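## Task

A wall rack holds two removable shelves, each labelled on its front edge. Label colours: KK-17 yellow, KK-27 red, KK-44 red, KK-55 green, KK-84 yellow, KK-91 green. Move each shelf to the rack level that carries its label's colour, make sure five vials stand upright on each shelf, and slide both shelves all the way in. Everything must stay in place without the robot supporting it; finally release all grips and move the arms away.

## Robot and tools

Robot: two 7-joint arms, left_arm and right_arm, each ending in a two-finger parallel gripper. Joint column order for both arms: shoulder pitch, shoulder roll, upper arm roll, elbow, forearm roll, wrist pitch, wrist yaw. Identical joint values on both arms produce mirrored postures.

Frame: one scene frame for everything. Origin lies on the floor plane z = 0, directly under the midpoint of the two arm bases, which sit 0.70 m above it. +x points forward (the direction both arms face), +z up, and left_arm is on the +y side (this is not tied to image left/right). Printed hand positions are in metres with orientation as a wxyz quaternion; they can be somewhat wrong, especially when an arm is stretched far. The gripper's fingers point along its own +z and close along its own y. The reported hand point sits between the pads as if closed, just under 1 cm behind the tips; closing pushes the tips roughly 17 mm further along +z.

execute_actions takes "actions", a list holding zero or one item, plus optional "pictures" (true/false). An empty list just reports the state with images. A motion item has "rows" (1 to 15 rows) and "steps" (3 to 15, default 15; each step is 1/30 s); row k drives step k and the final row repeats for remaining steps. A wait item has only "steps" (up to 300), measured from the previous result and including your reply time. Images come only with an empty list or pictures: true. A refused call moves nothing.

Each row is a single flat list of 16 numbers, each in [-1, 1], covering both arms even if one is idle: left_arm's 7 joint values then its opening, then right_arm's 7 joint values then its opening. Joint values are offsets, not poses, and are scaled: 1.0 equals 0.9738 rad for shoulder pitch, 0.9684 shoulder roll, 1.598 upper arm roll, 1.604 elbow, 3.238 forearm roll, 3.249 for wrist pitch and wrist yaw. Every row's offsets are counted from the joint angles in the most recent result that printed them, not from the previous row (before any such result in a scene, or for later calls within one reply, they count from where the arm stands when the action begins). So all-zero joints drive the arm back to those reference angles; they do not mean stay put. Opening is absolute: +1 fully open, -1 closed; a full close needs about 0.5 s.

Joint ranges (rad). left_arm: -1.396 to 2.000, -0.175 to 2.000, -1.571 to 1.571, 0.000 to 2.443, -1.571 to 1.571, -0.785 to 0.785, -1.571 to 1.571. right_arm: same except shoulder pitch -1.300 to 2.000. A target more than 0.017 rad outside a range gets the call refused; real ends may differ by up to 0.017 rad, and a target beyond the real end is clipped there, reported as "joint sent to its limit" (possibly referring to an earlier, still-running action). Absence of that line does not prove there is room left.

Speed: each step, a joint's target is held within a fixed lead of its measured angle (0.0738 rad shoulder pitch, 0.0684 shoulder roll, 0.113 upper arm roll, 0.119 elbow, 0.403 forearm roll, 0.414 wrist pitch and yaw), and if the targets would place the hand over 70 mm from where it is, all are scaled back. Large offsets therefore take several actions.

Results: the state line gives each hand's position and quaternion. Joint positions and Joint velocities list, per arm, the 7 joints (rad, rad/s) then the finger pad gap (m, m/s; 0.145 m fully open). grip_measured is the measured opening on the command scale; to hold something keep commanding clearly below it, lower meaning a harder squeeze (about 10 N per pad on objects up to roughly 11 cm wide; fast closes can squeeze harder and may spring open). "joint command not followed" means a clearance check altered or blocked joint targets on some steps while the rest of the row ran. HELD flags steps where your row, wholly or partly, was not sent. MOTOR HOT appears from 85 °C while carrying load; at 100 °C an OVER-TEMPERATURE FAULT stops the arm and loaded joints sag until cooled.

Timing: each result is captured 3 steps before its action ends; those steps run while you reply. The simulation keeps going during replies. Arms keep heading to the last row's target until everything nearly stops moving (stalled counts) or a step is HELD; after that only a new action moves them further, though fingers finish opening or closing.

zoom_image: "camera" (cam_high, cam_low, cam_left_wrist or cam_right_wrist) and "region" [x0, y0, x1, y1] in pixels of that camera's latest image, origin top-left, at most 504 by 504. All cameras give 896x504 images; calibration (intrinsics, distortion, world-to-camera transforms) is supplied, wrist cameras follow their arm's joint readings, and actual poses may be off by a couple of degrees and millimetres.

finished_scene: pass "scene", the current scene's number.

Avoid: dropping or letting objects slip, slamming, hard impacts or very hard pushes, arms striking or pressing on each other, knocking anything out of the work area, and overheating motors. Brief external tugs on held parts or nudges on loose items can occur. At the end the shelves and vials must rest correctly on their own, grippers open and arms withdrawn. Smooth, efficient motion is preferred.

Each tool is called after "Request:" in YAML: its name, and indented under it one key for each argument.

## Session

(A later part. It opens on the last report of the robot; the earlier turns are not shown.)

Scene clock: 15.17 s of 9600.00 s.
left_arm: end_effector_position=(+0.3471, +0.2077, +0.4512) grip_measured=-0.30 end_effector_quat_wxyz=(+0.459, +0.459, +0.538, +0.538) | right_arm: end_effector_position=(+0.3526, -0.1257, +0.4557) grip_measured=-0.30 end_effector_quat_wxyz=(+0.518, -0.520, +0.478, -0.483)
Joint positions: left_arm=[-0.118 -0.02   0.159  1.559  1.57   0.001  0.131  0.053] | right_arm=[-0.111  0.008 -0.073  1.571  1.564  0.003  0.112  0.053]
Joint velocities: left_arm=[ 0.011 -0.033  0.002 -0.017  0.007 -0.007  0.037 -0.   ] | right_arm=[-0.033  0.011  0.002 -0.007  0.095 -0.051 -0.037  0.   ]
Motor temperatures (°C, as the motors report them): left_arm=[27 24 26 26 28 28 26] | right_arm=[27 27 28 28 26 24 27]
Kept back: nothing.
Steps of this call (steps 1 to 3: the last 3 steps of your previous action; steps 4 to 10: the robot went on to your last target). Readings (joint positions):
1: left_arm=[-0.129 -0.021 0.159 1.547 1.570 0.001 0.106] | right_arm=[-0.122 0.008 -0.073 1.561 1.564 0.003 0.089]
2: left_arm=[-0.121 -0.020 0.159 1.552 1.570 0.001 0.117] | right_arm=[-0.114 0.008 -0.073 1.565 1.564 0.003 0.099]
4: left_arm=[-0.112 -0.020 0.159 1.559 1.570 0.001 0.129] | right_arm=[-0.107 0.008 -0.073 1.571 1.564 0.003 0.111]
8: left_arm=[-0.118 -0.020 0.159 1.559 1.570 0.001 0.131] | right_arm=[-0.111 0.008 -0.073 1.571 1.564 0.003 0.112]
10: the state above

Request:
execute_actions:
  actions:
    - {"rows":[[0.022,0.003,-0.001,-0.014,0,0,0,-0.3,0.022,-0.001,0.001,-0.014,0,0,0,-0.3],[0.055,0.008,-0.003,-0.036,0,0,0.001,-0.3,0.055,-0.003,0.002,-0.036,0,0,0.001,-0.3],[0.091,0.013,-0.005,-0.06,0,0,0.002,-0.3,0.092,-0.006,0.003,-0.06,0,0,0.002,-0.3],[0.128,0.018,-0.007,-0.084,0,0,0.003,-0.3,0.129,-0.008,0.004,-0.084,0,0,0.003,-0.3],[0.164,0.023,-0.009,-0.108,0,0,0.004,-0.3,0.165,-0.01,0.005,-0.108,0,0,0.004,-0.3],[0.2,0.029,-0.012,-0.131,0,0,0.004,-0.3,0.202,-0.013,0.006,-0.132,0,0,0.005,-0.3],[0.237,0.034,-0.014,-0.155,0,0,0.005,-0.3,0.239,-0.015,0.007,-0.156,0,0,0.006,-0.3],[0.273,0.039,-0.016,-0.179,0,0,0.006,-0.3,0.275,-0.017,0.008,-0.18,0,0,0.007,-0.3],[0.306,0.044,-0.018,-0.2,0,0,0.007,-0.3,0.309,-0.019,0.009,-0.202,0,0,0.008,-0.3],[0.332,0.047,-0.019,-0.217,0,0,0.007,-0.3,0.334,-0.021,0.01,-0.219,0,0,0.008,-0.3],[0.35,0.05,-0.02,-0.229,0,0,0.008,-0.3,0.353,-0.022,0.011,-0.231,0,0,0.009,-0.3],[0.361,0.052,-0.021,-0.236,0,0,0.008,-0.3,0.364,-0.023,0.011,-0.238,0,0,0.009,-0.3],[0.3646,0.052,-0.021,-0.239,0,0,0.008,-0.3,0.3674,-0.023,0.011,-0.241,0,0,0.009,-0.3]]}

Request:
execute_actions:
  actions:
    - {"steps":10}
  pictures: true

Scene clock: 16.00 s of 9600.00 s.
left_arm: end_effector_position=(+0.4260, +0.2074, +0.4547) grip_measured=-0.30 end_effector_quat_wxyz=(+0.469, +0.464, +0.529, +0.533) | right_arm: end_effector_position=(+0.4310, -0.1269, +0.4593) grip_measured=-0.30 end_effector_quat_wxyz=(+0.516, -0.514, +0.480, -0.489)
Joint positions: left_arm=[0.238 0.029 0.127 1.187 1.57  0.001 0.152 0.053] | right_arm=[ 0.249 -0.013 -0.057  1.196  1.564  0.003  0.137  0.053]
Joint velocities: left_arm=[ 0.187  0.033 -0.042 -0.183 -0.066  0.007  0.066 -0.   ] | right_arm=[ 0.209 -0.011 -0.002 -0.198 -0.022 -0.051  0.007  0.   ]
Motor temperatures (°C, as the motors report them): left_arm=[27 24 26 26 28 28 26] | right_arm=[27 27 28 28 26 24 27]
Steps of this call (steps 1 to 13: the robot went on to your last target; steps 14 to 25: the first 12 steps of this action). Readings (joint positions):
14: left_arm=[-0.107 -0.019 0.159 1.546 1.570 0.001 0.131] | right_arm=[-0.100 0.008 -0.073 1.558 1.564 0.003 0.113]
15: left_arm=[-0.077 -0.015 0.157 1.509 1.570 0.001 0.133] | right_arm=[-0.070 0.007 -0.071 1.521 1.564 0.003 0.115]
17: left_arm=[0.005 -0.004 0.150 1.429 1.570 0.001 0.134] | right_arm=[0.014 0.002 -0.068 1.441 1.564 0.003 0.116]
21: left_arm=[0.147 0.016 0.135 1.279 1.570 0.001 0.146] | right_arm=[0.157 -0.008 -0.062 1.290 1.564 0.003 0.131]
25: the state above

Scene clock: 16.33 s of 9600.00 s.
left_arm: end_effector_position=(+0.4258, +0.2075, +0.4517) grip_measured=-0.30 end_effector_quat_wxyz=(+0.467, +0.466, +0.531, +0.531) | right_arm: end_effector_position=(+0.4308, -0.1267, +0.4566) grip_measured=-0.30 end_effector_quat_wxyz=(+0.514, -0.516, +0.481, -0.487)
Joint positions: left_arm=[0.238 0.03  0.127 1.179 1.57  0.001 0.153 0.053] | right_arm=[ 0.249 -0.013 -0.057  1.188  1.564  0.003  0.138  0.053]
Joint velocities: left_arm=[-0.011 -0.055  0.002 -0.007 -0.022 -0.022 -0.037 -0.   ] | right_arm=[-0.033 -0.055 -0.012 -0.002  0.007  0.007  0.051 -0.   ]
Motor temperatures (°C, as the motors report them): left_arm=[27 24 26 26 28 28 26] | right_arm=[27 27 28 28 26 24 27]
Kept back: nothing.
Steps of this call (steps 1 to 3: the last 3 steps of your previous action; steps 4 to 10: the robot went on to your last target). Readings (joint positions):
1: left_arm=[0.243 0.030 0.127 1.183 1.570 0.001 0.152] | right_arm=[0.254 -0.013 -0.057 1.192 1.564 0.003 0.138]
2: left_arm=[0.242 0.030 0.127 1.181 1.570 0.001 0.153] | right_arm=[0.253 -0.013 -0.057 1.191 1.564 0.003 0.138]
4: left_arm=[0.239 0.030 0.127 1.179 1.570 0.001 0.153] | right_arm=[0.249 -0.013 -0.057 1.188 1.564 0.003 0.138]
8: left_arm=[0.238 0.030 0.127 1.179 1.570 0.001 0.153] | right_arm=[0.249 -0.013 -0.057 1.188 1.564 0.003 0.138]
10: the state above
camera_calibration (this result's frames):
cam_left_wrist: T_world_to_cam=[[-0.344437, -0.0464872, 0.937658, -0.270789], [-0.0348254, -0.997453, -0.0622444, 0.261793], [0.938163, -0.0540936, 0.341941, -0.486218], [0, 0, 0, 1]] pos_world=[0.371999, 0.222237, 0.436461]
cam_right_wrist: T_world_to_cam=[[0.340964, 0.0377879, -0.939317, 0.288665], [-0.22191, 0.97419, -0.0413605, 0.250323], [0.91351, 0.222546, 0.340549, -0.468848], [0, 0, 0, 1]] pos_world=[0.385423, -0.15043, 0.441167]

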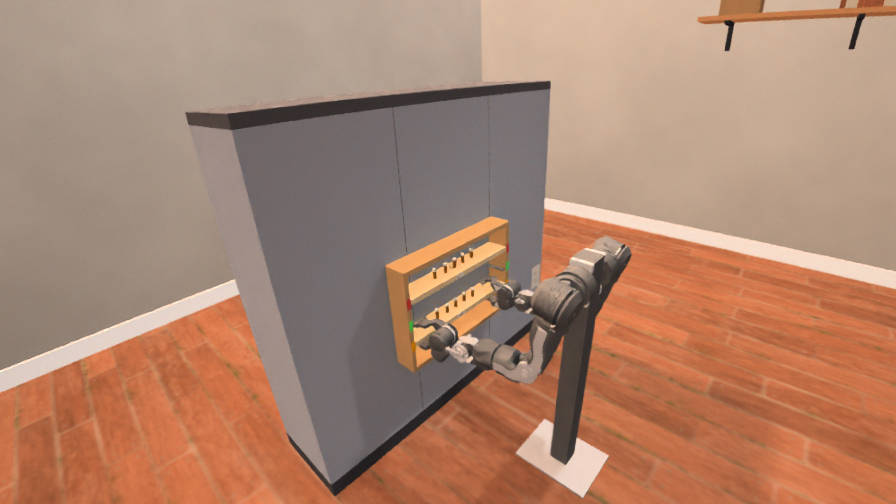

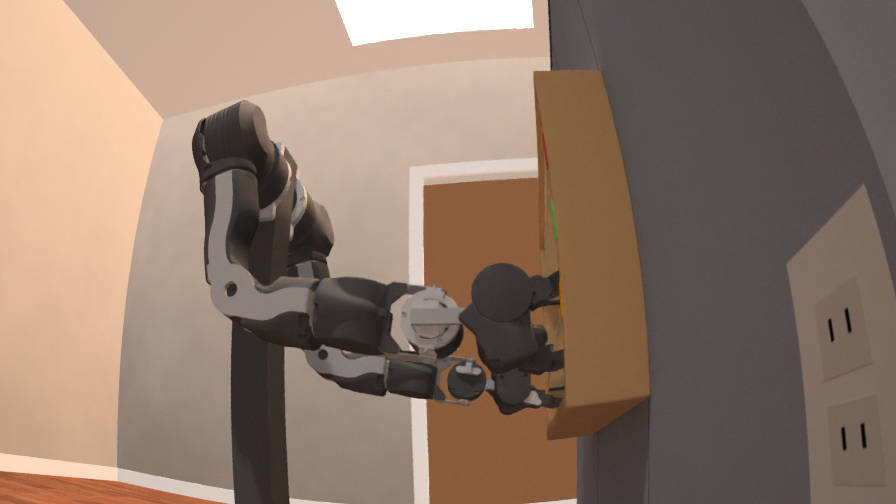

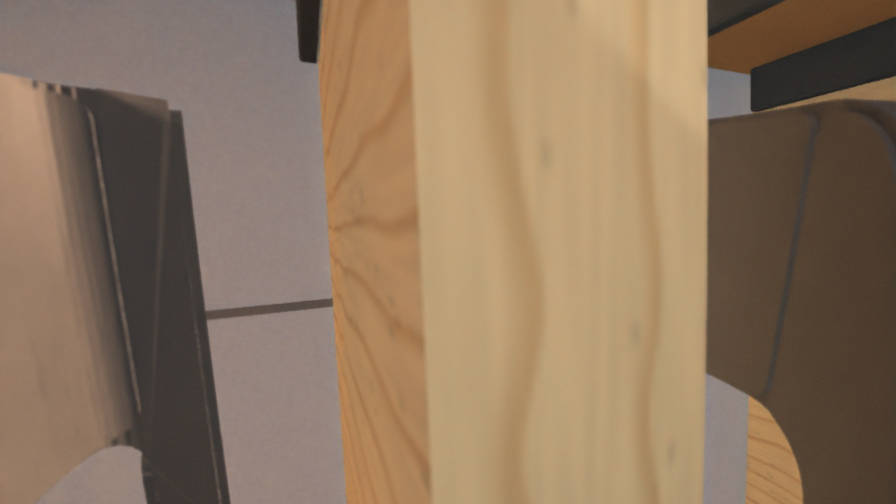

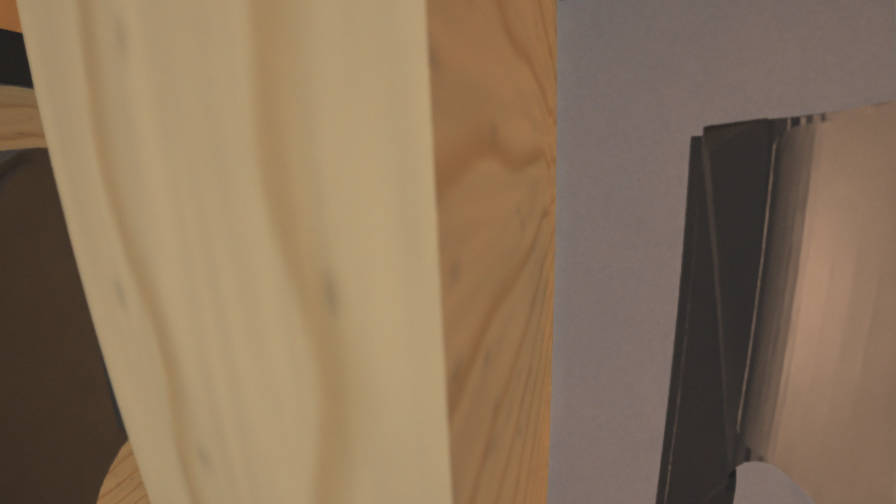

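Request:
execute_actions:
  actions:
    - {"rows":[[0,0,0,0,0,0,0,-0.45,0,0,0,0,0,0,0,-0.45],[0,0,0,0,0,0,0,-0.58,0,0,0,0,0,0,0,-0.58],[0,0,0,0,0,0,0,-0.65,0,0,0,0,0,0,0,-0.65],[0,0,0,0,0,0,0,-0.7,0,0,0,0,0,0,0,-0.7],[0,0,0,0,0,0,0,-0.74,0,0,0,0,0,0,0,-0.74],[0,0,0,0,0,0,0,-0.78,0,0,0,0,0,0,0,-0.78],[0,0,0,0,0,0,0,-0.84,0,0,0,0,0,0,0,-0.84],[0,0,0,0,0,0,0,-0.92,0,0,0,0,0,0,0,-0.92],[0,0,0,0,0,0,0,-1,0,0,0,0,0,0,0,-1]],"steps":12}

Request:
execute_actions:
  actions:
    - {"rows":[[0,0,0,0.006,0,0,0.002,-1,0,0,0,0.006,0,0,0.002,-1],[-0.008,-0.002,0.001,0.013,0,0,0.001,-1,-0.008,0.001,0,0.013,0,0,0.001,-1],[-0.02,-0.003,0.001,0.023,0,0,0,-1,-0.02,0.001,-0.001,0.023,0,0,0,-1],[-0.035,-0.005,0.002,0.036,0,0,-0.002,-1,-0.035,0.002,-0.001,0.036,0,0,-0.002,-1],[-0.053,-0.008,0.003,0.051,0,0,-0.004,-1,-0.053,0.003,-0.001,0.051,0,0,-0.004,-1],[-0.073,-0.011,0.004,0.068,0,0,-0.007,-1,-0.073,0.005,-0.002,0.068,0,0,-0.007,-1],[-0.095,-0.014,0.005,0.086,0,0,-0.009,-1,-0.095,0.006,-0.002,0.086,0,0,-0.009,-1],[-0.116,-0.017,0.006,0.105,0,0,-0.012,-1,-0.116,0.008,-0.003,0.105,0,0,-0.012,-1],[-0.137,-0.02,0.007,0.123,0,0,-0.014,-1,-0.137,0.009,-0.003,0.123,0,0,-0.014,-1],[-0.158,-0.023,0.009,0.14,0,0,-0.017,-1,-0.158,0.01,-0.004,0.14,0,0,-0.017,-1],[-0.176,-0.026,0.01,0.155,0,0,-0.019,-1,-0.176,0.011,-0.004,0.155,0,0,-0.019,-1],[-0.191,-0.028,0.011,0.168,0,0,-0.021,-1,-0.191,0.012,-0.005,0.168,0,0,-0.021,-1],[-0.203,-0.03,0.011,0.178,0,0,-0.022,-1,-0.203,0.013,-0.005,0.178,0,0,-0.022,-1],[-0.211,-0.031,0.012,0.185,0,0,-0.023,-1,-0.211,0.014,-0.006,0.185,0,0,-0.023,-1],[-0.214,-0.031,0.012,0.187,0,0,-0.0235,-1,-0.214,0.014,-0.006,0.187,0,0,-0.0235,-1]]}

Request:
execute_actions:
  actions:
    - {"steps":8}

Request:
execute_actions:
  actions:
    - {"rows":[[0,0,0,0.006,0,0,0.002,-1,0,0,0,0.006,0,0,0.002,-1],[-0.008,-0.002,0.001,0.013,0,0,0.001,-1,-0.008,0.001,0,0.013,0,0,0.001,-1],[-0.02,-0.003,0.001,0.023,0,0,0,-1,-0.02,0.001,-0.001,0.023,0,0,0,-1],[-0.035,-0.005,0.002,0.036,0,0,-0.002,-1,-0.035,0.002,-0.001,0.036,0,0,-0.002,-1],[-0.053,-0.008,0.003,0.051,0,0,-0.004,-1,-0.053,0.003,-0.001,0.051,0,0,-0.004,-1],[-0.073,-0.011,0.004,0.068,0,0,-0.007,-1,-0.073,0.005,-0.002,0.068,0,0,-0.007,-1],[-0.095,-0.014,0.005,0.086,0,0,-0.009,-1,-0.095,0.006,-0.002,0.086,0,0,-0.009,-1],[-0.116,-0.017,0.006,0.105,0,0,-0.012,-1,-0.116,0.008,-0.003,0.105,0,0,-0.012,-1],[-0.137,-0.02,0.007,0.123,0,0,-0.014,-1,-0.137,0.009,-0.003,0.123,0,0,-0.014,-1],[-0.158,-0.023,0.009,0.14,0,0,-0.017,-1,-0.158,0.01,-0.004,0.14,0,0,-0.017,-1],[-0.176,-0.026,0.01,0.155,0,0,-0.019,-1,-0.176,0.011,-0.004,0.155,0,0,-0.019,-1],[-0.191,-0.028,0.011,0.168,0,0,-0.021,-1,-0.191,0.012,-0.005,0.168,0,0,-0.021,-1],[-0.203,-0.03,0.011,0.178,0,0,-0.022,-1,-0.203,0.013,-0.005,0.178,0,0,-0.022,-1],[-0.211,-0.031,0.012,0.185,0,0,-0.023,-1,-0.211,0.014,-0.006,0.185,0,0,-0.023,-1],[-0.214,-0.031,0.012,0.187,0,0,-0.0235,-1,-0.214,0.014,-0.006,0.187,0,0,-0.0235,-1]]}

Request:
execute_actions:
  actions:
    - {"steps":10}

Scene clock: 17.47 s of 9600.00 s.
left_arm: end_effector_position=(+0.4258, +0.2075, +0.4517) grip_measured=-0.76 end_effector_quat_wxyz=(+0.467, +0.466, +0.531, +0.531) | right_arm: end_effector_position=(+0.4308, -0.1267, +0.4561) grip_measured=-0.76 end_effector_quat_wxyz=(+0.514, -0.517, +0.482, -0.487)
Joint positions: left_arm=[0.238 0.03  0.127 1.179 1.57  0.001 0.152 0.018] | right_arm=[ 0.249 -0.013 -0.057  1.188  1.564  0.003  0.135  0.018]
Joint velocities: left_arm=[ 0.077  0.033 -0.012  0.002  0.051  0.007  0.051  0.   ] | right_arm=[-0.055  0.077 -0.002 -0.007  0.037 -0.007 -0.007 -0.   ]
Motor temperatures (°C, as the motors report them): left_arm=[27 24 26 26 28 28 26] | right_arm=[27 27 28 28 26 24 27]
Steps of this call (steps 1 to 15: the robot went on to your last target; steps 16 to 25: nothing new was sent; steps 26 to 34: the first 9 steps of this action). Readings (joint positions):
26: left_arm=[0.238 0.030 0.127 1.179 1.570 0.001 0.153] | right_arm=[0.249 -0.013 -0.057 1.188 1.564 0.003 0.138]
27: left_arm=[0.238 0.030 0.127 1.179 1.570 0.001 0.153] | right_arm=[0.249 -0.013 -0.057 1.188 1.564 0.003 0.138]
29: left_arm=[0.238 0.030 0.127 1.179 1.570 0.001 0.153] | right_arm=[0.249 -0.013 -0.057 1.188 1.564 0.003 0.138]
33: left_arm=[0.238 0.030 0.127 1.179 1.570 0.001 0.152] | right_arm=[0.249 -0.013 -0.057 1.188 1.564 0.003 0.135]
34: the state above

Scene clock: 17.97 s of 9600.00 s.
left_arm: end_effector_position=(+0.3860, +0.2060, +0.4613) grip_measured=-0.76 end_effector_quat_wxyz=(+0.466, +0.462, +0.533, +0.534) | right_arm: end_effector_position=(+0.3915, -0.1273, +0.4660) grip_measured=-0.76 end_effector_quat_wxyz=(+0.516, -0.516, +0.480, -0.487)
Joint positions: left_arm=[0.05  0.004 0.142 1.438 1.571 0.002 0.088 0.018] | right_arm=[ 0.061 -0.003 -0.062  1.448  1.563  0.003  0.068  0.018]
Joint velocities: left_arm=[-0.385  0.011  0.046  0.481 -0.066 -0.066 -0.037  0.   ] | right_arm=[-0.385  0.011 -0.042  0.491 -0.051  0.022 -0.095  0.   ]
Motor temperatures (°C, as the motors report them): left_arm=[27 24 26 26 28 28 26] | right_arm=[27 27 28 28 26 24 27]
Steps of this call (steps 1 to 3: the last 3 steps of your previous action; steps 4 to 15: the first 12 steps of this action, its rows measured from where the robot was after step 3). Readings (joint positions):
3: left_arm=[0.238 0.030 0.127 1.179 1.570 0.001 0.152] | right_arm=[0.249 -0.013 -0.057 1.188 1.564 0.003 0.135]
4: left_arm=[0.238 0.030 0.127 1.180 1.570 0.001 0.152] | right_arm=[0.248 -0.013 -0.057 1.189 1.564 0.003 0.135]
5: left_arm=[0.233 0.030 0.127 1.188 1.570 0.001 0.150] | right_arm=[0.243 -0.013 -0.057 1.198 1.564 0.003 0.132]
7: left_arm=[0.206 0.027 0.128 1.227 1.571 0.001 0.144] | right_arm=[0.216 -0.013 -0.057 1.236 1.564 0.003 0.125]
11: left_arm=[0.122 0.014 0.134 1.334 1.571 0.001 0.117] | right_arm=[0.133 -0.006 -0.058 1.344 1.564 0.003 0.097]
15: the state above

Scene clock: 18.23 s of 9600.00 s.
left_arm: end_effector_position=(+0.3810, +0.2060, +0.4617) grip_measured=-0.76 end_effector_quat_wxyz=(+0.464, +0.463, +0.536, +0.532) | right_arm: end_effector_position=(+0.3864, -0.1274, +0.4664) grip_measured=-0.76 end_effector_quat_wxyz=(+0.514, -0.519, +0.481, -0.485)
Joint positions: left_arm=[0.027 0.001 0.144 1.471 1.571 0.003 0.07  0.018] | right_arm=[ 0.038 -0.    -0.064  1.48   1.563  0.003  0.051  0.018]
Joint velocities: left_arm=[ 0.011 -0.033 -0.017  0.012 -0.037  0.007 -0.007  0.   ] | right_arm=[-0.033 -0.011  0.032 -0.002 -0.066  0.022 -0.022 -0.   ]
Motor temperatures (°C, as the motors report them): left_arm=[27 24 26 26 28 28 26] | right_arm=[27 27 28 28 26 24 27]
Kept back: nothing.
Steps of this call (steps 1 to 3: the last 3 steps of your previous action; steps 4 to 8: the robot went on to your last target). Readings (joint positions):
1: left_arm=[0.038 0.003 0.143 1.455 1.571 0.002 0.082] | right_arm=[0.049 -0.002 -0.063 1.464 1.563 0.003 0.063]
2: left_arm=[0.030 0.001 0.143 1.466 1.571 0.002 0.078] | right_arm=[0.041 -0.001 -0.064 1.476 1.563 0.003 0.059]
4: left_arm=[0.027 0.001 0.144 1.471 1.571 0.003 0.073] | right_arm=[0.038 -0.000 -0.064 1.480 1.563 0.003 0.053]
8: the state above

Scene clock: 18.63 s of 9600.00 s.
left_arm: end_effector_position=(+0.3395, +0.2055, +0.4808) grip_measured=-0.76 end_effector_quat_wxyz=(+0.461, +0.459, +0.536, +0.537) | right_arm: end_effector_position=(+0.3453, -0.1269, +0.4847) grip_measured=-0.76 end_effector_quat_wxyz=(+0.517, -0.519, +0.479, -0.483)
Joint positions: left_arm=[-0.162 -0.026  0.157  1.731  1.571  0.007  0.007  0.018] | right_arm=[-0.15   0.01  -0.07   1.74   1.563  0.003 -0.017  0.018]
Joint velocities: left_arm=[-0.495 -0.055  0.032  0.496  0.022 -0.022 -0.154  0.   ] | right_arm=[-0.451 -0.011 -0.042  0.481 -0.007 -0.007 -0.051  0.   ]
Motor temperatures (°C, as the motors report them): left_arm=[27 24 26 26 28 28 26] | right_arm=[27 27 28 28 26 24 27]
Steps of this call (steps 1 to 12: the first 12 steps of this action). Readings (joint positions):
1: left_arm=[0.026 0.001 0.144 1.471 1.571 0.003 0.070] | right_arm=[0.038 -0.000 -0.064 1.481 1.563 0.003 0.051]
2: left_arm=[0.021 -0.000 0.144 1.479 1.571 0.003 0.068] | right_arm=[0.033 -0.000 -0.064 1.489 1.563 0.003 0.047]
4: left_arm=[-0.008 -0.003 0.145 1.518 1.571 0.003 0.062] | right_arm=[0.004 0.001 -0.064 1.527 1.563 0.003 0.040]
8: left_arm=[-0.090 -0.016 0.150 1.626 1.571 0.005 0.035] | right_arm=[-0.078 0.007 -0.066 1.636 1.563 0.003 0.013]
12: the state above

Scene clock: 18.97 s of 9600.00 s.
left_arm: end_effector_position=(+0.3343, +0.2055, +0.4823) grip_measured=-0.76 end_effector_quat_wxyz=(+0.459, +0.461, +0.538, +0.536) | right_arm: end_effector_position=(+0.3402, -0.1268, +0.4865) grip_measured=-0.76 end_effector_quat_wxyz=(+0.515, -0.522, +0.480, -0.481)
Joint positions: left_arm=[-0.185 -0.029  0.159  1.764  1.572  0.007 -0.011  0.018] | right_arm=[-0.173  0.012 -0.072  1.773  1.563  0.003 -0.034  0.018]
Joint velocities: left_arm=[-0.011 -0.077 -0.007  0.012  0.007 -0.007 -0.007 -0.   ] | right_arm=[-0.055 -0.011 -0.012 -0.007 -0.007 -0.037  0.022 -0.   ]
Motor temperatures (°C, as the motors report them): left_arm=[27 24 26 26 28 28 26] | right_arm=[27 27 28 29 26 24 27]
Kept back: nothing.
Steps of this call (steps 1 to 3: the last 3 steps of your previous action; steps 4 to 10: the robot went on to your last target). Readings (joint positions):
1: left_arm=[-0.174 -0.028 0.158 1.748 1.571 0.007 0.002] | right_arm=[-0.162 0.010 -0.071 1.756 1.563 0.003 -0.022]
2: left_arm=[-0.182 -0.029 0.159 1.759 1.571 0.007 -0.003] | right_arm=[-0.170 0.011 -0.071 1.768 1.563 0.003 -0.026]
4: left_arm=[-0.185 -0.029 0.159 1.764 1.572 0.007 -0.007] | right_arm=[-0.173 0.012 -0.072 1.773 1.563 0.003 -0.031]
8: left_arm=[-0.185 -0.029 0.159 1.764 1.572 0.007 -0.011] | right_arm=[-0.173 0.012 -0.072 1.773 1.563 0.003 -0.034]
10: the state above

Request:
execute_actions:
  actions:
    - {"rows":[[0.004,0,0,0.005,0,0,0.001,-1,0.004,0,0,0.005,0,0,0.001,-1],[0.006,0,0,0.01,0,0,-0.002,-1,0.006,0,0,0.01,0,0,-0.002,-1],[0.01,0.001,0,0.017,0,0,-0.006,-1,0.01,0,0,0.017,0,0,-0.006,-1],[0.014,0.002,0,0.025,0,0,-0.011,-1,0.014,-0.001,0,0.025,0,0,-0.011,-1],[0.02,0.003,0,0.035,0,0,-0.018,-1,0.02,-0.001,0,0.035,0,0,-0.018,-1],[0.026,0.004,0,0.046,0,0,-0.025,-1,0.026,-0.001,0,0.046,0,0,-0.025,-1],[0.032,0.005,0.001,0.058,0,0,-0.033,-1,0.032,-0.002,0,0.058,0,0,-0.033,-1],[0.038,0.006,0.001,0.07,0,0,-0.04,-1,0.038,-0.002,0,0.07,0,0,-0.04,-1],[0.044,0.007,0.001,0.082,0,0,-0.048,-1,0.044,-0.003,0,0.082,0,0,-0.048,-1],[0.05,0.008,0.001,0.093,0,0,-0.055,-1,0.05,-0.003,0,0.093,0,0,-0.055,-1],[0.056,0.009,0.001,0.103,0,0,-0.062,-1,0.056,-0.003,0,0.103,0,0,-0.062,-1],[0.06,0.01,0.001,0.112,0,0,-0.067,-1,0.06,-0.004,0,0.112,0,0,-0.067,-1],[0.064,0.011,0.001,0.119,0,0,-0.071,-1,0.064,-0.004,0,0.119,0,0,-0.071,-1],[0.066,0.011,0.001,0.123,0,0,-0.074,-1,0.066,-0.004,0,0.123,0,0,-0.074,-1],[0.067,0.011,0.001,0.1245,0,0,-0.075,-1,0.067,-0.004,0,0.1245,0,0,-0.075,-1]]}

Request:
execute_actions:
  actions:
    - {"steps":12}

Request:
execute_actions:
  actions:
    - {"rows":[[0.005,0,0,0.002,0,0,0.003,-1,0.005,0,0,0.002,0,0,0.003,-1],[0.012,0.001,0,-0.003,0,0,0.003,-1,0.012,-0.001,0,-0.003,0,0,0.003,-1],[0.022,0.003,-0.001,-0.01,0,0,0.004,-1,0.022,-0.001,0,-0.01,0,0,0.004,-1],[0.033,0.005,-0.002,-0.018,0,0,0.004,-1,0.033,-0.002,0.001,-0.018,0,0,0.004,-1],[0.047,0.007,-0.002,-0.026,0,-0.001,0.004,-1,0.047,-0.003,0.001,-0.026,0,0,0.004,-1],[0.062,0.009,-0.003,-0.035,0,-0.001,0.005,-1,0.062,-0.004,0.002,-0.035,0,0,0.005,-1],[0.077,0.012,-0.004,-0.045,0,-0.001,0.005,-1,0.077,-0.005,0.002,-0.045,0,0,0.005,-1],[0.094,0.015,-0.005,-0.055,0,-0.001,0.005,-1,0.094,-0.006,0.003,-0.055,0,0,0.005,-1],[0.109,0.017,-0.006,-0.065,0,-0.001,0.005,-1,0.109,-0.007,0.003,-0.065,0,0,0.005,-1],[0.124,0.02,-0.007,-0.074,0,-0.002,0.006,-1,0.124,-0.008,0.004,-0.074,0,0,0.006,-1],[0.138,0.022,-0.007,-0.083,0,-0.002,0.006,-1,0.138,-0.009,0.004,-0.083,0,0,0.006,-1],[0.149,0.024,-0.008,-0.09,0,-0.002,0.006,-1,0.149,-0.01,0.005,-0.09,0,0,0.006,-1],[0.158,0.026,-0.009,-0.095,0,-0.002,0.006,-1,0.158,-0.011,0.005,-0.095,0,0,0.006,-1],[0.164,0.027,-0.009,-0.099,0,-0.002,0.006,-1,0.164,-0.011,0.005,-0.099,0,0,0.006,-1],[0.166,0.027,-0.009,-0.1,0,-0.002,0.006,-1,0.166,-0.011,0.005,-0.1,0,0,0.006,-1]]}

Request:
execute_actions:
  actions:
    - {"steps":10}
  pictures: true

Scene clock: 20.17 s of 9600.00 s.
left_arm: end_effector_position=(+0.3405, +0.2048, +0.5327) grip_measured=-0.76 end_effector_quat_wxyz=(+0.467, +0.457, +0.530, +0.541) | right_arm: end_effector_position=(+0.3453, -0.1271, +0.5363) grip_measured=-0.76 end_effector_quat_wxyz=(+0.520, -0.515, +0.475, -0.488)
Joint positions: left_arm=[-0.131 -0.023  0.159  1.934  1.572  0.013 -0.209  0.018] | right_arm=[-0.119  0.009 -0.072  1.943  1.563  0.002 -0.235  0.018]
Joint velocities: left_arm=[-0.011 -0.011 -0.002  0.364 -0.037  0.007 -0.418  0.   ] | right_arm=[ 0.143 -0.055 -0.007  0.344 -0.066 -0.037 -0.403  0.   ]
Motor temperatures (°C, as the motors report them): left_arm=[27 24 26 26 28 28 26] | right_arm=[27 27 28 29 26 24 27]
Steps of this call (steps 1 to 24: the robot went on to your last target; steps 25 to 36: the first 12 steps of this action). Readings (joint positions):
25: left_arm=[-0.185 -0.029 0.159 1.764 1.572 0.009 -0.012] | right_arm=[-0.173 0.012 -0.072 1.773 1.563 0.002 -0.036]
26: left_arm=[-0.185 -0.029 0.159 1.767 1.572 0.009 -0.018] | right_arm=[-0.173 0.012 -0.072 1.776 1.563 0.002 -0.043]
28: left_arm=[-0.182 -0.029 0.159 1.789 1.572 0.009 -0.042] | right_arm=[-0.169 0.012 -0.072 1.799 1.563 0.002 -0.067]
32: left_arm=[-0.151 -0.026 0.159 1.868 1.572 0.011 -0.119] | right_arm=[-0.139 0.011 -0.072 1.876 1.563 0.002 -0.145]
36: the state above

Scene clock: 20.57 s of 9600.00 s.
left_arm: end_effector_position=(+0.3408, +0.2047, +0.5368) grip_measured=-0.76 end_effector_quat_wxyz=(+0.463, +0.461, +0.534, +0.537) | right_arm: end_effector_position=(+0.3453, -0.1271, +0.5404) grip_measured=-0.76 end_effector_quat_wxyz=(+0.516, -0.520, +0.479, -0.484)
Joint positions: left_arm=[-0.122 -0.021  0.159  1.959  1.572  0.014 -0.261  0.018] | right_arm=[-0.11   0.008 -0.072  1.967  1.563  0.003 -0.285  0.018]
Joint velocities: left_arm=[-0.055 -0.011 -0.007  0.002 -0.051 -0.051 -0.095 -0.   ] | right_arm=[ 0.033 -0.055 -0.002 -0.017 -0.037 -0.051  0.037 -0.   ]
Motor temperatures (°C, as the motors report them): left_arm=[27 24 26 26 28 28 26] | right_arm=[27 27 28 29 26 24 27]
Kept back: nothing.
Steps of this call (steps 1 to 3: the last 3 steps of your previous action; steps 4 to 12: the robot went on to your last target). Readings (joint positions):
1: left_arm=[-0.127 -0.022 0.159 1.947 1.572 0.013 -0.226] | right_arm=[-0.116 0.009 -0.072 1.955 1.563 0.002 -0.252]
2: left_arm=[-0.124 -0.021 0.159 1.956 1.572 0.013 -0.239] | right_arm=[-0.113 0.008 -0.072 1.964 1.563 0.003 -0.264]
4: left_arm=[-0.122 -0.021 0.159 1.959 1.572 0.014 -0.252] | right_arm=[-0.110 0.008 -0.072 1.967 1.563 0.003 -0.277]
8: left_arm=[-0.122 -0.021 0.159 1.959 1.572 0.014 -0.260] | right_arm=[-0.110 0.008 -0.072 1.967 1.563 0.003 -0.285]
12: the state above

Scene clock: 20.97 s of 9600.00 s.
left_arm: end_effector_position=(+0.3723, +0.2053, +0.5355) grip_measured=-0.76 end_effector_quat_wxyz=(+0.466, +0.462, +0.532, +0.535) | right_arm: end_effector_position=(+0.3764, -0.1268, +0.5393) grip_measured=-0.76 end_effector_quat_wxyz=(+0.515, -0.518, +0.479, -0.486)
Joint positions: left_arm=[ 0.019 -0.     0.148  1.816  1.572  0.01  -0.257  0.018] | right_arm=[ 0.03  -0.    -0.068  1.825  1.563  0.002 -0.28   0.018]
Joint velocities: left_arm=[ 0.253 -0.055 -0.037 -0.286 -0.007 -0.037 -0.066  0.   ] | right_arm=[ 0.363 -0.077  0.027 -0.3   -0.022  0.037 -0.051  0.   ]
Motor temperatures (°C, as the motors report them): left_arm=[27 24 26 26 28 28 26] | right_arm=[27 27 28 29 26 24 27]
Steps of this call (steps 1 to 12: the first 12 steps of this action). Readings (joint positions):
1: left_arm=[-0.122 -0.021 0.159 1.959 1.572 0.015 -0.261] | right_arm=[-0.110 0.008 -0.072 1.967 1.563 0.003 -0.285]
2: left_arm=[-0.119 -0.021 0.159 1.957 1.572 0.015 -0.261] | right_arm=[-0.107 0.008 -0.072 1.964 1.563 0.003 -0.285]
4: left_arm=[-0.096 -0.019 0.158 1.932 1.572 0.015 -0.260] | right_arm=[-0.083 0.008 -0.072 1.941 1.563 0.002 -0.285]
8: left_arm=[-0.037 -0.009 0.153 1.873 1.572 0.013 -0.258] | right_arm=[-0.025 0.004 -0.070 1.882 1.563 0.002 -0.283]
12: the state above

Scene clock: 21.30 s of 9600.00 s.
left_arm: end_effector_position=(+0.3762, +0.2054, +0.5357) grip_measured=-0.76 end_effector_quat_wxyz=(+0.467, +0.463, +0.531, +0.535) | right_arm: end_effector_position=(+0.3802, -0.1269, +0.5395) grip_measured=-0.76 end_effector_quat_wxyz=(+0.515, -0.518, +0.479, -0.487)
Joint positions: left_arm=[ 0.036  0.003  0.146  1.799  1.572  0.01  -0.256  0.018] | right_arm=[ 0.048 -0.001 -0.067  1.808  1.563  0.002 -0.28   0.018]
Joint velocities: left_arm=[-0.011 -0.011  0.002 -0.022  0.037 -0.007  0.007 -0.   ] | right_arm=[-0.033  0.011 -0.007 -0.002 -0.007  0.022  0.022  0.   ]
Motor temperatures (°C, as the motors report them): left_arm=[27 24 26 26 28 28 26] | right_arm=[27 27 28 29 26 24 27]
Kept back: nothing.
Steps of this call (steps 1 to 3: the last 3 steps of your previous action; steps 4 to 10: the robot went on to your last target). Readings (joint positions):
1: left_arm=[0.027 0.002 0.146 1.807 1.572 0.010 -0.256] | right_arm=[0.039 -0.001 -0.067 1.816 1.563 0.002 -0.280]
2: left_arm=[0.033 0.003 0.146 1.802 1.572 0.010 -0.256] | right_arm=[0.045 -0.001 -0.067 1.810 1.563 0.002 -0.280]
4: left_arm=[0.036 0.003 0.146 1.799 1.572 0.010 -0.256] | right_arm=[0.048 -0.001 -0.067 1.808 1.563 0.002 -0.280]
8: left_arm=[0.036 0.003 0.146 1.799 1.572 0.010 -0.256] | right_arm=[0.048 -0.001 -0.067 1.808 1.563 0.002 -0.280]
10: the state above
camera_calibration (this result's frames):
cam_left_wrist: T_world_to_cam=[[-0.35066, -0.0489419, 0.935223, -0.362592], [-0.0274245, -0.997669, -0.0624926, 0.260535], [0.936101, -0.0475616, 0.3485, -0.472596], [0, 0, 0, 1]] pos_world=[0.322396, 0.219704, 0.520086]
cam_right_wrist: T_world_to_cam=[[0.340941, 0.0375011, -0.939337, 0.383746], [-0.226988, 0.972923, -0.0435454, 0.245669], [0.91227, 0.228065, 0.340222, -0.449478], [0, 0, 0, 1]] pos_world=[0.334974, -0.150898, 0.524086]

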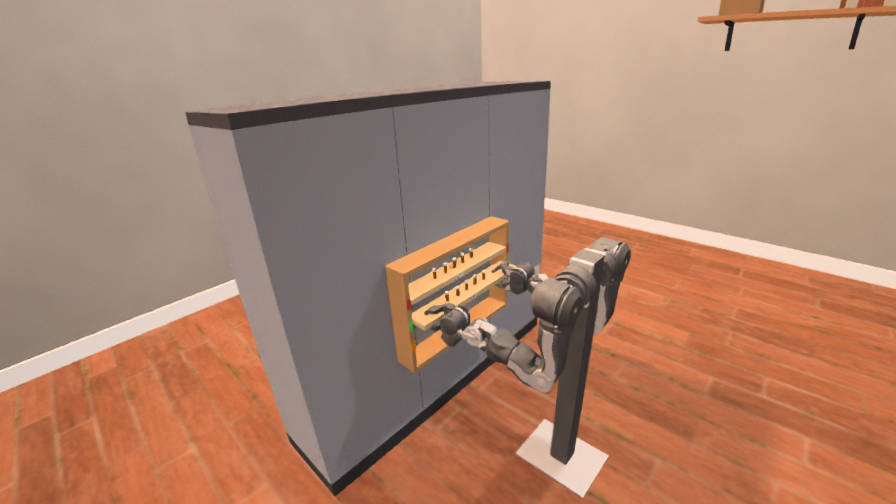

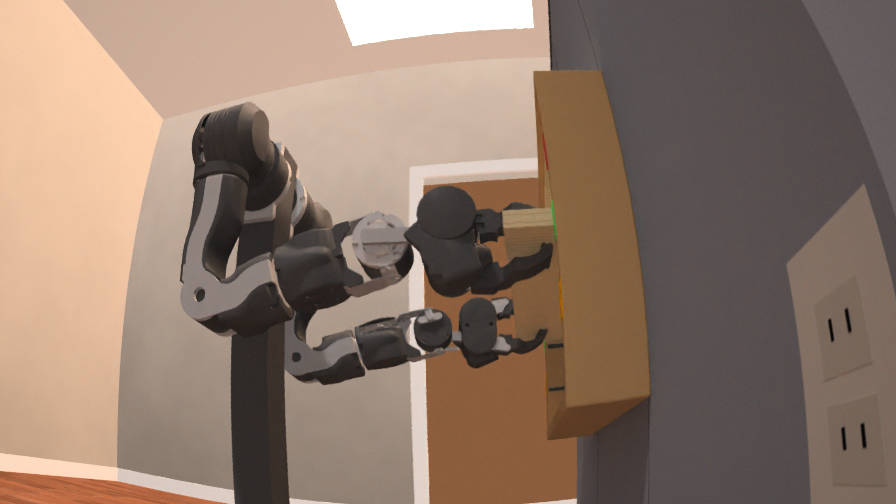

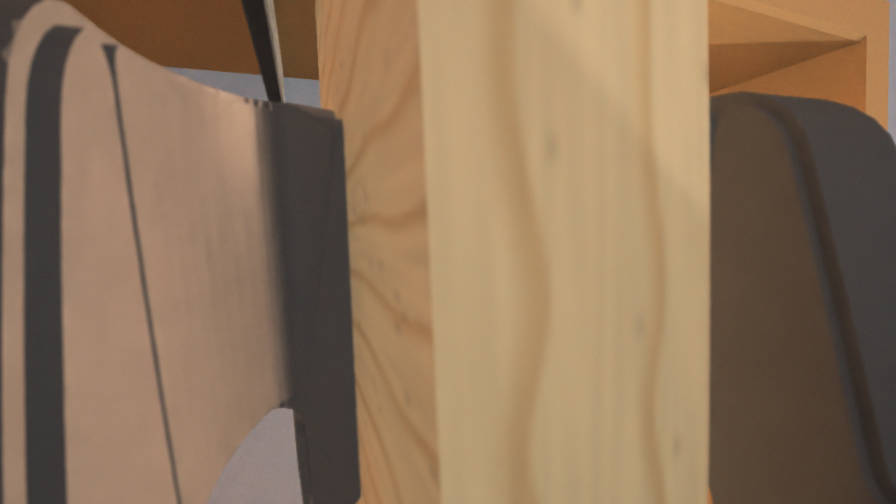

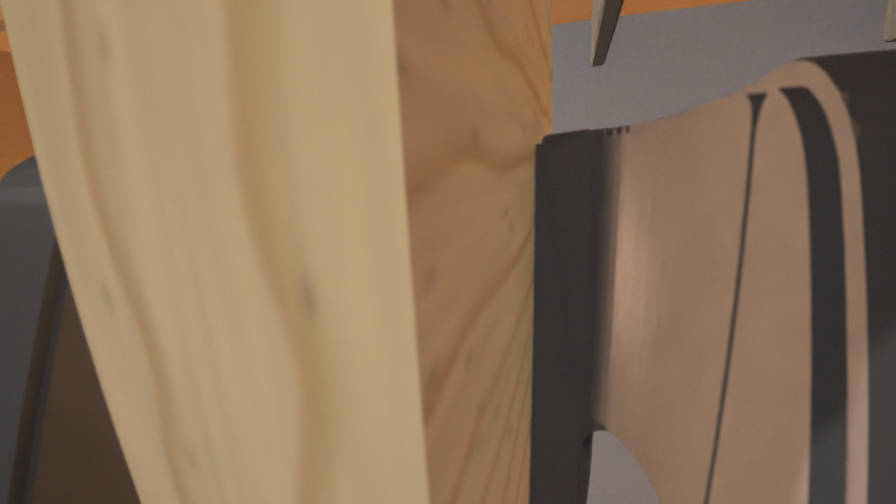

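Request:
execute_actions:
  actions:
    - {"rows":[[0.006,0,0,-0.002,0,0,0.004,-1,0.006,0,0,-0.002,0,0,0.004,-1],[0.015,0.001,-0.001,-0.009,0,0,0.006,-1,0.015,-0.001,0,-0.009,0,0,0.006,-1],[0.027,0.003,-0.001,-0.019,0,0,0.007,-1,0.028,-0.002,0.001,-0.019,0,0,0.007,-1],[0.043,0.005,-0.002,-0.031,0,0,0.008,-1,0.044,-0.003,0.001,-0.032,0,0,0.009,-1],[0.061,0.008,-0.003,-0.047,0,-0.001,0.01,-1,0.063,-0.004,0.002,-0.048,0,0,0.011,-1],[0.082,0.011,-0.005,-0.063,0,-0.001,0.012,-1,0.084,-0.005,0.002,-0.065,0,0,0.013,-1],[0.103,0.014,-0.006,-0.081,0,-0.001,0.014,-1,0.106,-0.007,0.003,-0.083,0,0,0.015,-1],[0.126,0.017,-0.007,-0.099,0,-0.002,0.016,-1,0.128,-0.008,0.004,-0.101,0,0,0.017,-1],[0.147,0.019,-0.008,-0.116,0,-0.002,0.018,-1,0.15,-0.01,0.005,-0.12,0,0,0.02,-1],[0.168,0.022,-0.01,-0.133,0,-0.002,0.02,-1,0.171,-0.011,0.005,-0.137,0,0,0.022,-1],[0.186,0.025,-0.011,-0.148,0,-0.002,0.021,-1,0.19,-0.012,0.006,-0.152,0,0,0.024,-1],[0.202,0.027,-0.012,-0.161,0,-0.003,0.023,-1,0.206,-0.013,0.006,-0.165,0,0,0.025,-1],[0.214,0.029,-0.012,-0.171,0,-0.003,0.024,-1,0.219,-0.014,0.007,-0.175,0,0,0.026,-1],[0.222,0.03,-0.013,-0.177,0,-0.003,0.025,-1,0.227,-0.015,0.007,-0.182,0,0,0.027,-1],[0.225,0.03,-0.013,-0.1796,0,-0.003,0.025,-1,0.23,-0.015,0.007,-0.1845,0,0,0.0275,-1]]}

Request:
execute_actions:
  actions:
    - {"steps":12}

Scene clock: 22.07 s of 9600.00 s.
left_arm: end_effector_position=(+0.4219, +0.2070, +0.5273) grip_measured=-0.76 end_effector_quat_wxyz=(+0.467, +0.467, +0.532, +0.531) | right_arm: end_effector_position=(+0.4265, -0.1262, +0.5313) grip_measured=-0.76 end_effector_quat_wxyz=(+0.513, -0.518, +0.482, -0.486)
Joint positions: left_arm=[ 0.229  0.027  0.129  1.543  1.57   0.002 -0.204  0.018] | right_arm=[ 0.244 -0.013 -0.06   1.546  1.564  0.003 -0.221  0.018]
Joint velocities: left_arm=[ 0.385  0.033 -0.012 -0.501 -0.022 -0.066  0.022  0.   ] | right_arm=[ 0.407  0.033  0.032 -0.505 -0.066 -0.066  0.066 -0.002]
Motor temperatures (°C, as the motors report them): left_arm=[27 24 26 26 28 28 26] | right_arm=[27 27 28 29 26 24 27]
Steps of this call (steps 1 to 11: the robot went on to your last target; steps 12 to 23: the first 12 steps of this action). Readings (joint positions):
12: left_arm=[0.036 0.003 0.146 1.797 1.572 0.010 -0.256] | right_arm=[0.048 -0.001 -0.067 1.806 1.563 0.002 -0.280]
13: left_arm=[0.041 0.003 0.146 1.789 1.572 0.010 -0.254] | right_arm=[0.053 -0.001 -0.067 1.798 1.563 0.002 -0.278]
15: left_arm=[0.069 0.005 0.145 1.750 1.572 0.009 -0.250] | right_arm=[0.082 -0.003 -0.067 1.758 1.563 0.002 -0.273]
19: left_arm=[0.153 0.017 0.137 1.643 1.571 0.006 -0.229] | right_arm=[0.167 -0.009 -0.063 1.649 1.563 0.002 -0.250]
23: the state above

Scene clock: 22.47 s of 9600.00 s.
left_arm: end_effector_position=(+0.4270, +0.2077, +0.5269) grip_measured=-0.76 end_effector_quat_wxyz=(+0.467, +0.466, +0.531, +0.532) | right_arm: end_effector_position=(+0.4321, -0.1257, +0.5313) grip_measured=-0.76 end_effector_quat_wxyz=(+0.514, -0.517, +0.481, -0.487)
Joint positions: left_arm=[ 0.251  0.03   0.127  1.511  1.57   0.001 -0.191  0.018] | right_arm=[ 0.268 -0.015 -0.058  1.513  1.564  0.004 -0.208  0.018]
Joint velocities: left_arm=[ 0.033 -0.033 -0.022 -0.012  0.066  0.037 -0.007 -0.   ] | right_arm=[-0.033 -0.011 -0.022  0.002  0.081  0.007  0.007  0.   ]
Motor temperatures (°C, as the motors report them): left_arm=[27 24 26 26 28 28 26] | right_arm=[27 27 28 29 26 24 27]
Kept back: nothing.
Steps of this call (steps 1 to 3: the last 3 steps of your previous action; steps 4 to 12: the robot went on to your last target). Readings (joint positions):
1: left_arm=[0.241 0.029 0.128 1.527 1.570 0.002 -0.199] | right_arm=[0.257 -0.014 -0.059 1.529 1.564 0.003 -0.217]
2: left_arm=[0.249 0.030 0.127 1.516 1.570 0.001 -0.195] | right_arm=[0.265 -0.015 -0.058 1.518 1.564 0.003 -0.213]
4: left_arm=[0.251 0.030 0.127 1.512 1.570 0.001 -0.191] | right_arm=[0.268 -0.015 -0.058 1.513 1.564 0.004 -0.208]
8: left_arm=[0.251 0.030 0.127 1.511 1.570 0.001 -0.191] | right_arm=[0.268 -0.015 -0.058 1.513 1.564 0.004 -0.208]
12: the state above

Request:
execute_actions:
  actions:
    - {"rows":[[0,0,0,0,0,0,0,-0.9,0,0,0,0,0,0,0,-0.9],[0,0,0,0,0,0,0,-0.8,0,0,0,0,0,0,0,-0.8],[0,0,0,0,0,0,0,-0.75,0,0,0,0,0,0,0,-0.75],[0,0,0,0,0,0,0,-0.72,0,0,0,0,0,0,0,-0.72],[0,0,0,0,0,0,0,-0.66,0,0,0,0,0,0,0,-0.66],[0,0,0,0,0,0,0,-0.3,0,0,0,0,0,0,0,-0.3]],"steps":11}

Request:
execute_actions:
  actions:
    - {"rows":[[-0.017,-0.002,0.001,0.012,0,0,-0.001,-0.3,-0.017,0.001,0,0.012,0,0,-0.001,-0.3],[-0.052,-0.006,0.003,0.035,0,0,-0.002,-0.3,-0.052,0.003,-0.001,0.035,0,0,-0.002,-0.3],[-0.094,-0.012,0.005,0.063,0,0,-0.003,-0.3,-0.094,0.005,-0.002,0.063,0,0,-0.003,-0.3],[-0.139,-0.018,0.007,0.093,0,0,-0.004,-0.3,-0.139,0.008,-0.003,0.093,0,0,-0.004,-0.3],[-0.184,-0.023,0.01,0.123,0,0,-0.006,-0.3,-0.184,0.011,-0.004,0.123,0,0,-0.006,-0.3],[-0.229,-0.029,0.012,0.153,0,0,-0.007,-0.3,-0.229,0.013,-0.005,0.153,0,0,-0.007,-0.3],[-0.271,-0.034,0.014,0.181,0,0,-0.009,-0.3,-0.271,0.016,-0.006,0.181,0,0,-0.009,-0.3],[-0.309,-0.039,0.016,0.206,0,0,-0.01,-0.3,-0.309,0.018,-0.007,0.206,0,0,-0.01,-0.3],[-0.333,-0.042,0.017,0.223,0,0,-0.011,-0.3,-0.333,0.019,-0.008,0.223,0,0,-0.011,-0.3],[-0.347,-0.044,0.018,0.232,0,0,-0.011,-0.3,-0.347,0.02,-0.008,0.232,0,0,-0.011,-0.3]]}

Request:
execute_actions:
  actions:
    - {"rows":[[0.007,0,0,0.01,0,0,-0.01,-0.3,0.007,0,0,0.01,0,0,-0.01,-0.3],[0.022,0.003,0,0.03,0,0,-0.025,-0.3,0.022,-0.001,0,0.03,0,0,-0.025,-0.3],[0.044,0.006,0,0.056,0,0,-0.045,-0.3,0.044,-0.003,0,0.056,0,0,-0.045,-0.3],[0.066,0.009,0.001,0.084,0,0,-0.065,-0.3,0.066,-0.004,0,0.084,0,0,-0.065,-0.3],[0.088,0.012,0.001,0.112,0,0,-0.085,-0.3,0.088,-0.005,-0.001,0.112,0,0,-0.085,-0.3],[0.11,0.015,0.002,0.14,0,0,-0.105,-0.3,0.11,-0.007,-0.001,0.14,0,0,-0.105,-0.3],[0.128,0.018,0.002,0.164,0,0,-0.122,-0.3,0.128,-0.008,-0.002,0.164,0,0,-0.122,-0.3],[0.14,0.02,0.003,0.179,0,0,-0.132,-0.3,0.14,-0.009,-0.002,0.179,0,0,-0.132,-0.3],[0.146,0.02,0.003,0.186,0,0,-0.136,-0.3,0.146,-0.009,-0.002,0.186,0,0,-0.136,-0.3]]}

Request:
execute_actions:
  actions:
    - {"steps":8}
  pictures: true

Scene clock: 23.20 s of 9600.00 s.
left_arm: end_effector_position=(+0.4270, +0.2077, +0.5268) grip_measured=-0.30 end_effector_quat_wxyz=(+0.467, +0.466, +0.531, +0.532) | right_arm: end_effector_position=(+0.4321, -0.1257, +0.5311) grip_measured=-0.30 end_effector_quat_wxyz=(+0.514, -0.517, +0.482, -0.486)
Joint positions: left_arm=[ 0.251  0.03   0.127  1.511  1.57   0.001 -0.192  0.053] | right_arm=[ 0.268 -0.015 -0.058  1.513  1.564  0.004 -0.209  0.053]
Joint velocities: left_arm=[-0.055  0.055 -0.007 -0.012 -0.022  0.066 -0.007  0.01 ] | right_arm=[ 0.011  0.011 -0.007 -0.007 -0.11   0.007  0.051  0.01 ]
Motor temperatures (°C, as the motors report them): left_arm=[27 24 26 26 28 28 27] | right_arm=[27 27 28 29 26 24 27]
Steps of this call (steps 1 to 14: the robot went on to your last target; steps 15 to 22: the first 8 steps of this action). Readings (joint positions):
15: left_arm=[0.251 0.030 0.127 1.511 1.570 0.001 -0.192] | right_arm=[0.268 -0.015 -0.058 1.513 1.564 0.004 -0.209]
16: left_arm=[0.251 0.030 0.127 1.511 1.570 0.001 -0.192] | right_arm=[0.268 -0.015 -0.058 1.513 1.564 0.004 -0.209]
18: left_arm=[0.251 0.030 0.127 1.511 1.570 0.001 -0.192] | right_arm=[0.268 -0.015 -0.058 1.513 1.564 0.004 -0.209]
22: the state above

Scene clock: 23.70 s of 9600.00 s.
left_arm: end_effector_position=(+0.3503, +0.2070, +0.5274) grip_measured=-0.30 end_effector_quat_wxyz=(+0.460, +0.460, +0.535, +0.539) | right_arm: end_effector_position=(+0.3561, -0.1264, +0.5317) grip_measured=-0.30 end_effector_quat_wxyz=(+0.518, -0.517, +0.479, -0.485)
Joint positions: left_arm=[-0.089 -0.011  0.154  1.884  1.57   0.001 -0.221  0.053] | right_arm=[-0.072  0.003 -0.07   1.886  1.564  0.004 -0.238  0.053]
Joint velocities: left_arm=[ 0.033  0.011  0.007 -0.007 -0.051  0.007 -0.051 -0.   ] | right_arm=[-0.033  0.011  0.002 -0.012  0.007  0.037 -0.022 -0.   ]
Motor temperatures (°C, as the motors report them): left_arm=[27 24 26 26 28 28 27] | right_arm=[27 27 28 29 26 24 27]
Steps of this call (steps 1 to 3: the last 3 steps of your previous action; steps 4 to 15: the first 12 steps of this action, its rows measured from where the robot was after step 3). Readings (joint positions):
3: left_arm=[0.251 0.030 0.127 1.511 1.570 0.001 -0.192] | right_arm=[0.268 -0.015 -0.058 1.513 1.564 0.004 -0.209]
4: left_arm=[0.244 0.030 0.127 1.522 1.570 0.001 -0.193] | right_arm=[0.261 -0.015 -0.058 1.524 1.564 0.004 -0.210]
5: left_arm=[0.215 0.027 0.129 1.559 1.570 0.001 -0.194] | right_arm=[0.233 -0.015 -0.059 1.560 1.564 0.004 -0.211]
7: left_arm=[0.118 0.014 0.136 1.655 1.570 0.001 -0.198] | right_arm=[0.136 -0.009 -0.061 1.658 1.564 0.004 -0.214]
11: left_arm=[-0.051 -0.006 0.151 1.834 1.570 0.001 -0.216] | right_arm=[-0.034 0.001 -0.068 1.836 1.564 0.004 -0.233]
15: the state above

Scene clock: 24.20 s of 9600.00 s.
left_arm: end_effector_position=(+0.3408, +0.2063, +0.6154) grip_measured=-0.30 end_effector_quat_wxyz=(+0.463, +0.455, +0.533, +0.543) | right_arm: end_effector_position=(+0.3450, -0.1274, +0.6193) grip_measured=-0.30 end_effector_quat_wxyz=(+0.521, -0.514, +0.475, -0.489)
Joint positions: left_arm=[ 0.055  0.008  0.158  2.185  1.57   0.001 -0.653  0.053] | right_arm=[ 0.072 -0.005 -0.072  2.187  1.564  0.004 -0.668  0.053]
Joint velocities: left_arm=[ 0.055 -0.033  0.002 -0.002 -0.037 -0.037 -0.125  0.   ] | right_arm=[-0.055 -0.099 -0.027  0.012 -0.007 -0.007 -0.11   0.   ]
Motor temperatures (°C, as the motors report them): left_arm=[27 24 26 26 28 28 26] | right_arm=[27 27 28 29 26 24 27]
Steps of this call (steps 1 to 3: the last 3 steps of your previous action; steps 4 to 15: the first 12 steps of this action, its rows measured from where the robot was after step 3). Readings (joint positions):
3: left_arm=[-0.088 -0.011 0.154 1.884 1.570 0.001 -0.222] | right_arm=[-0.071 0.003 -0.070 1.886 1.564 0.004 -0.238]
4: left_arm=[-0.087 -0.011 0.154 1.890 1.570 0.001 -0.235] | right_arm=[-0.070 0.003 -0.070 1.893 1.564 0.004 -0.252]
5: left_arm=[-0.081 -0.011 0.154 1.911 1.570 0.001 -0.268] | right_arm=[-0.065 0.003 -0.070 1.915 1.564 0.004 -0.284]
7: left_arm=[-0.031 -0.005 0.154 2.002 1.570 0.001 -0.369] | right_arm=[-0.014 0.001 -0.070 2.006 1.564 0.004 -0.385]
11: left_arm=[0.051 0.008 0.157 2.176 1.570 0.001 -0.582] | right_arm=[0.068 -0.005 -0.071 2.178 1.564 0.004 -0.598]
15: the state above

Scene clock: 24.47 s of 9600.00 s.
left_arm: end_effector_position=(+0.3408, +0.2063, +0.6145) grip_measured=-0.30 end_effector_quat_wxyz=(+0.462, +0.456, +0.535, +0.541) | right_arm: end_effector_position=(+0.3450, -0.1274, +0.6184) grip_measured=-0.30 end_effector_quat_wxyz=(+0.519, -0.515, +0.476, -0.488)
Joint positions: left_arm=[ 0.055  0.008  0.158  2.185  1.57   0.001 -0.658  0.053] | right_arm=[ 0.072 -0.005 -0.072  2.187  1.564  0.004 -0.674  0.053]
Joint velocities: left_arm=[-0.011 -0.033 -0.002 -0.017 -0.066 -0.022  0.037  0.   ] | right_arm=[-0.143 -0.033 -0.007  0.002  0.066 -0.037 -0.022 -0.   ]
Motor temperatures (°C, as the motors report them): left_arm=[27 24 26 26 28 28 26] | right_arm=[27 27 28 29 26 24 27]
Kept back: nothing.
Steps of this call (steps 1 to 3: the last 3 steps of your previous action; steps 4 to 8: the robot went on to your last target). Readings (joint positions):
1: left_arm=[0.055 0.008 0.158 2.185 1.570 0.001 -0.655] | right_arm=[0.072 -0.005 -0.072 2.187 1.564 0.004 -0.671]
2: left_arm=[0.055 0.008 0.158 2.185 1.570 0.001 -0.657] | right_arm=[0.072 -0.005 -0.072 2.187 1.564 0.004 -0.673]
4: left_arm=[0.055 0.008 0.158 2.185 1.570 0.001 -0.658] | right_arm=[0.072 -0.005 -0.072 2.187 1.564 0.004 -0.674]
8: the state above
camera_calibration (this result's frames):
cam_left_wrist: T_world_to_cam=[[-0.353322, -0.0585056, 0.933671, -0.444773], [-0.00576029, -0.997888, -0.0647094, 0.259417], [0.935484, -0.0282415, 0.352239, -0.47297], [0, 0, 0, 1]] pos_world=[0.286802, 0.21949, 0.598657]
cam_right_wrist: T_world_to_cam=[[0.350841, 0.0413841, -0.93552, 0.464598], [-0.230164, 0.972187, -0.0433106, 0.242479], [0.907709, 0.230519, 0.350608, -0.44861], [0, 0, 0, 1]] pos_world=[0.300017, -0.151549, 0.602429]

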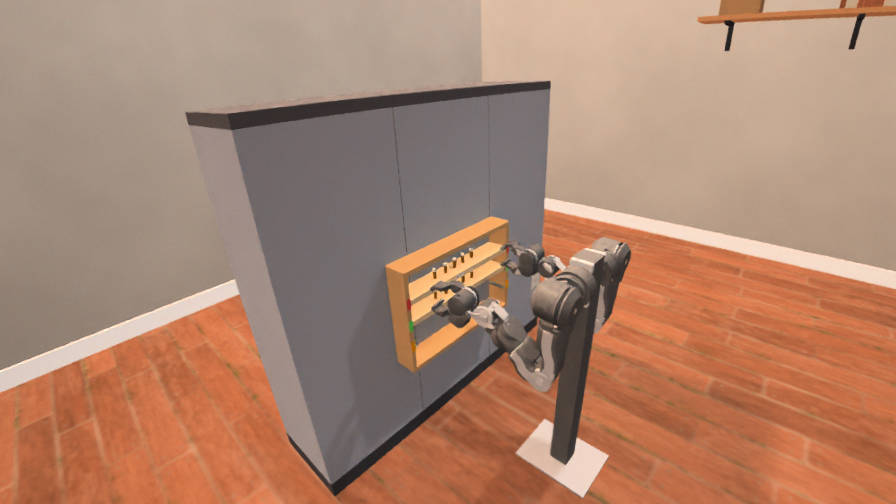

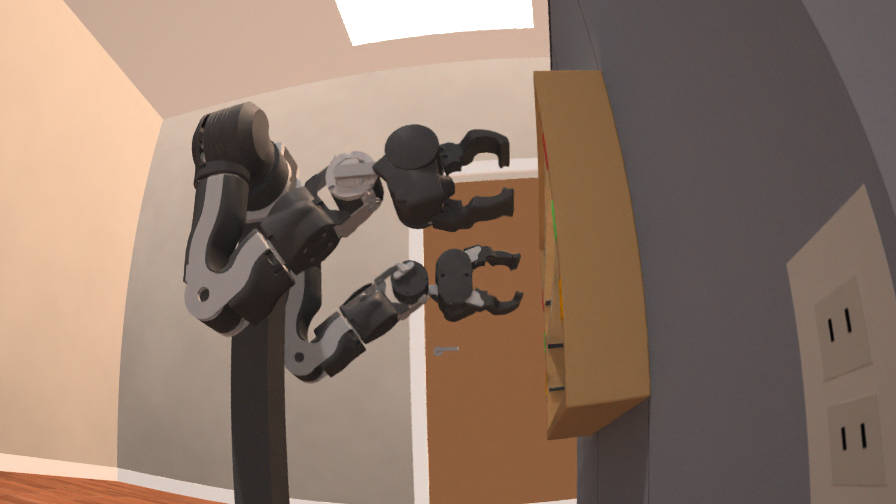

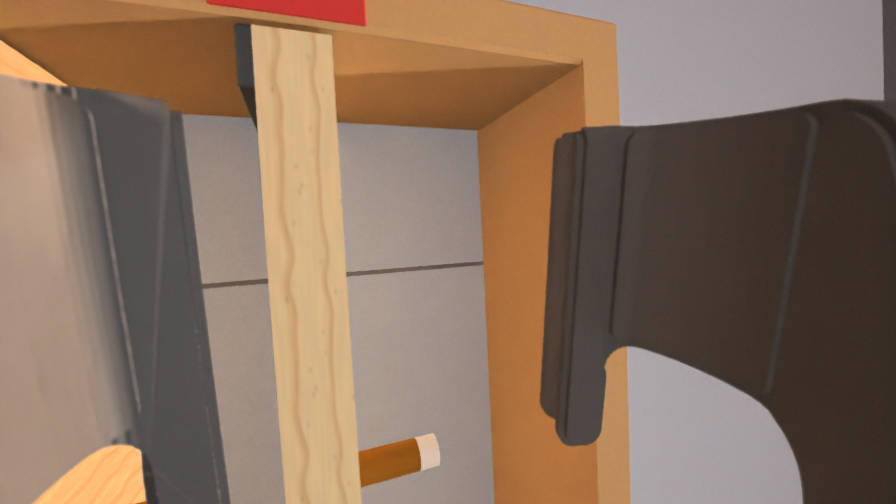

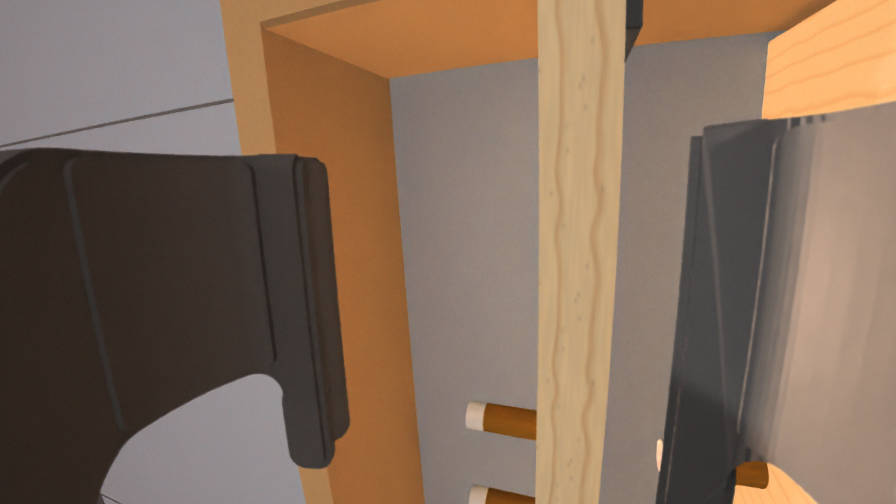

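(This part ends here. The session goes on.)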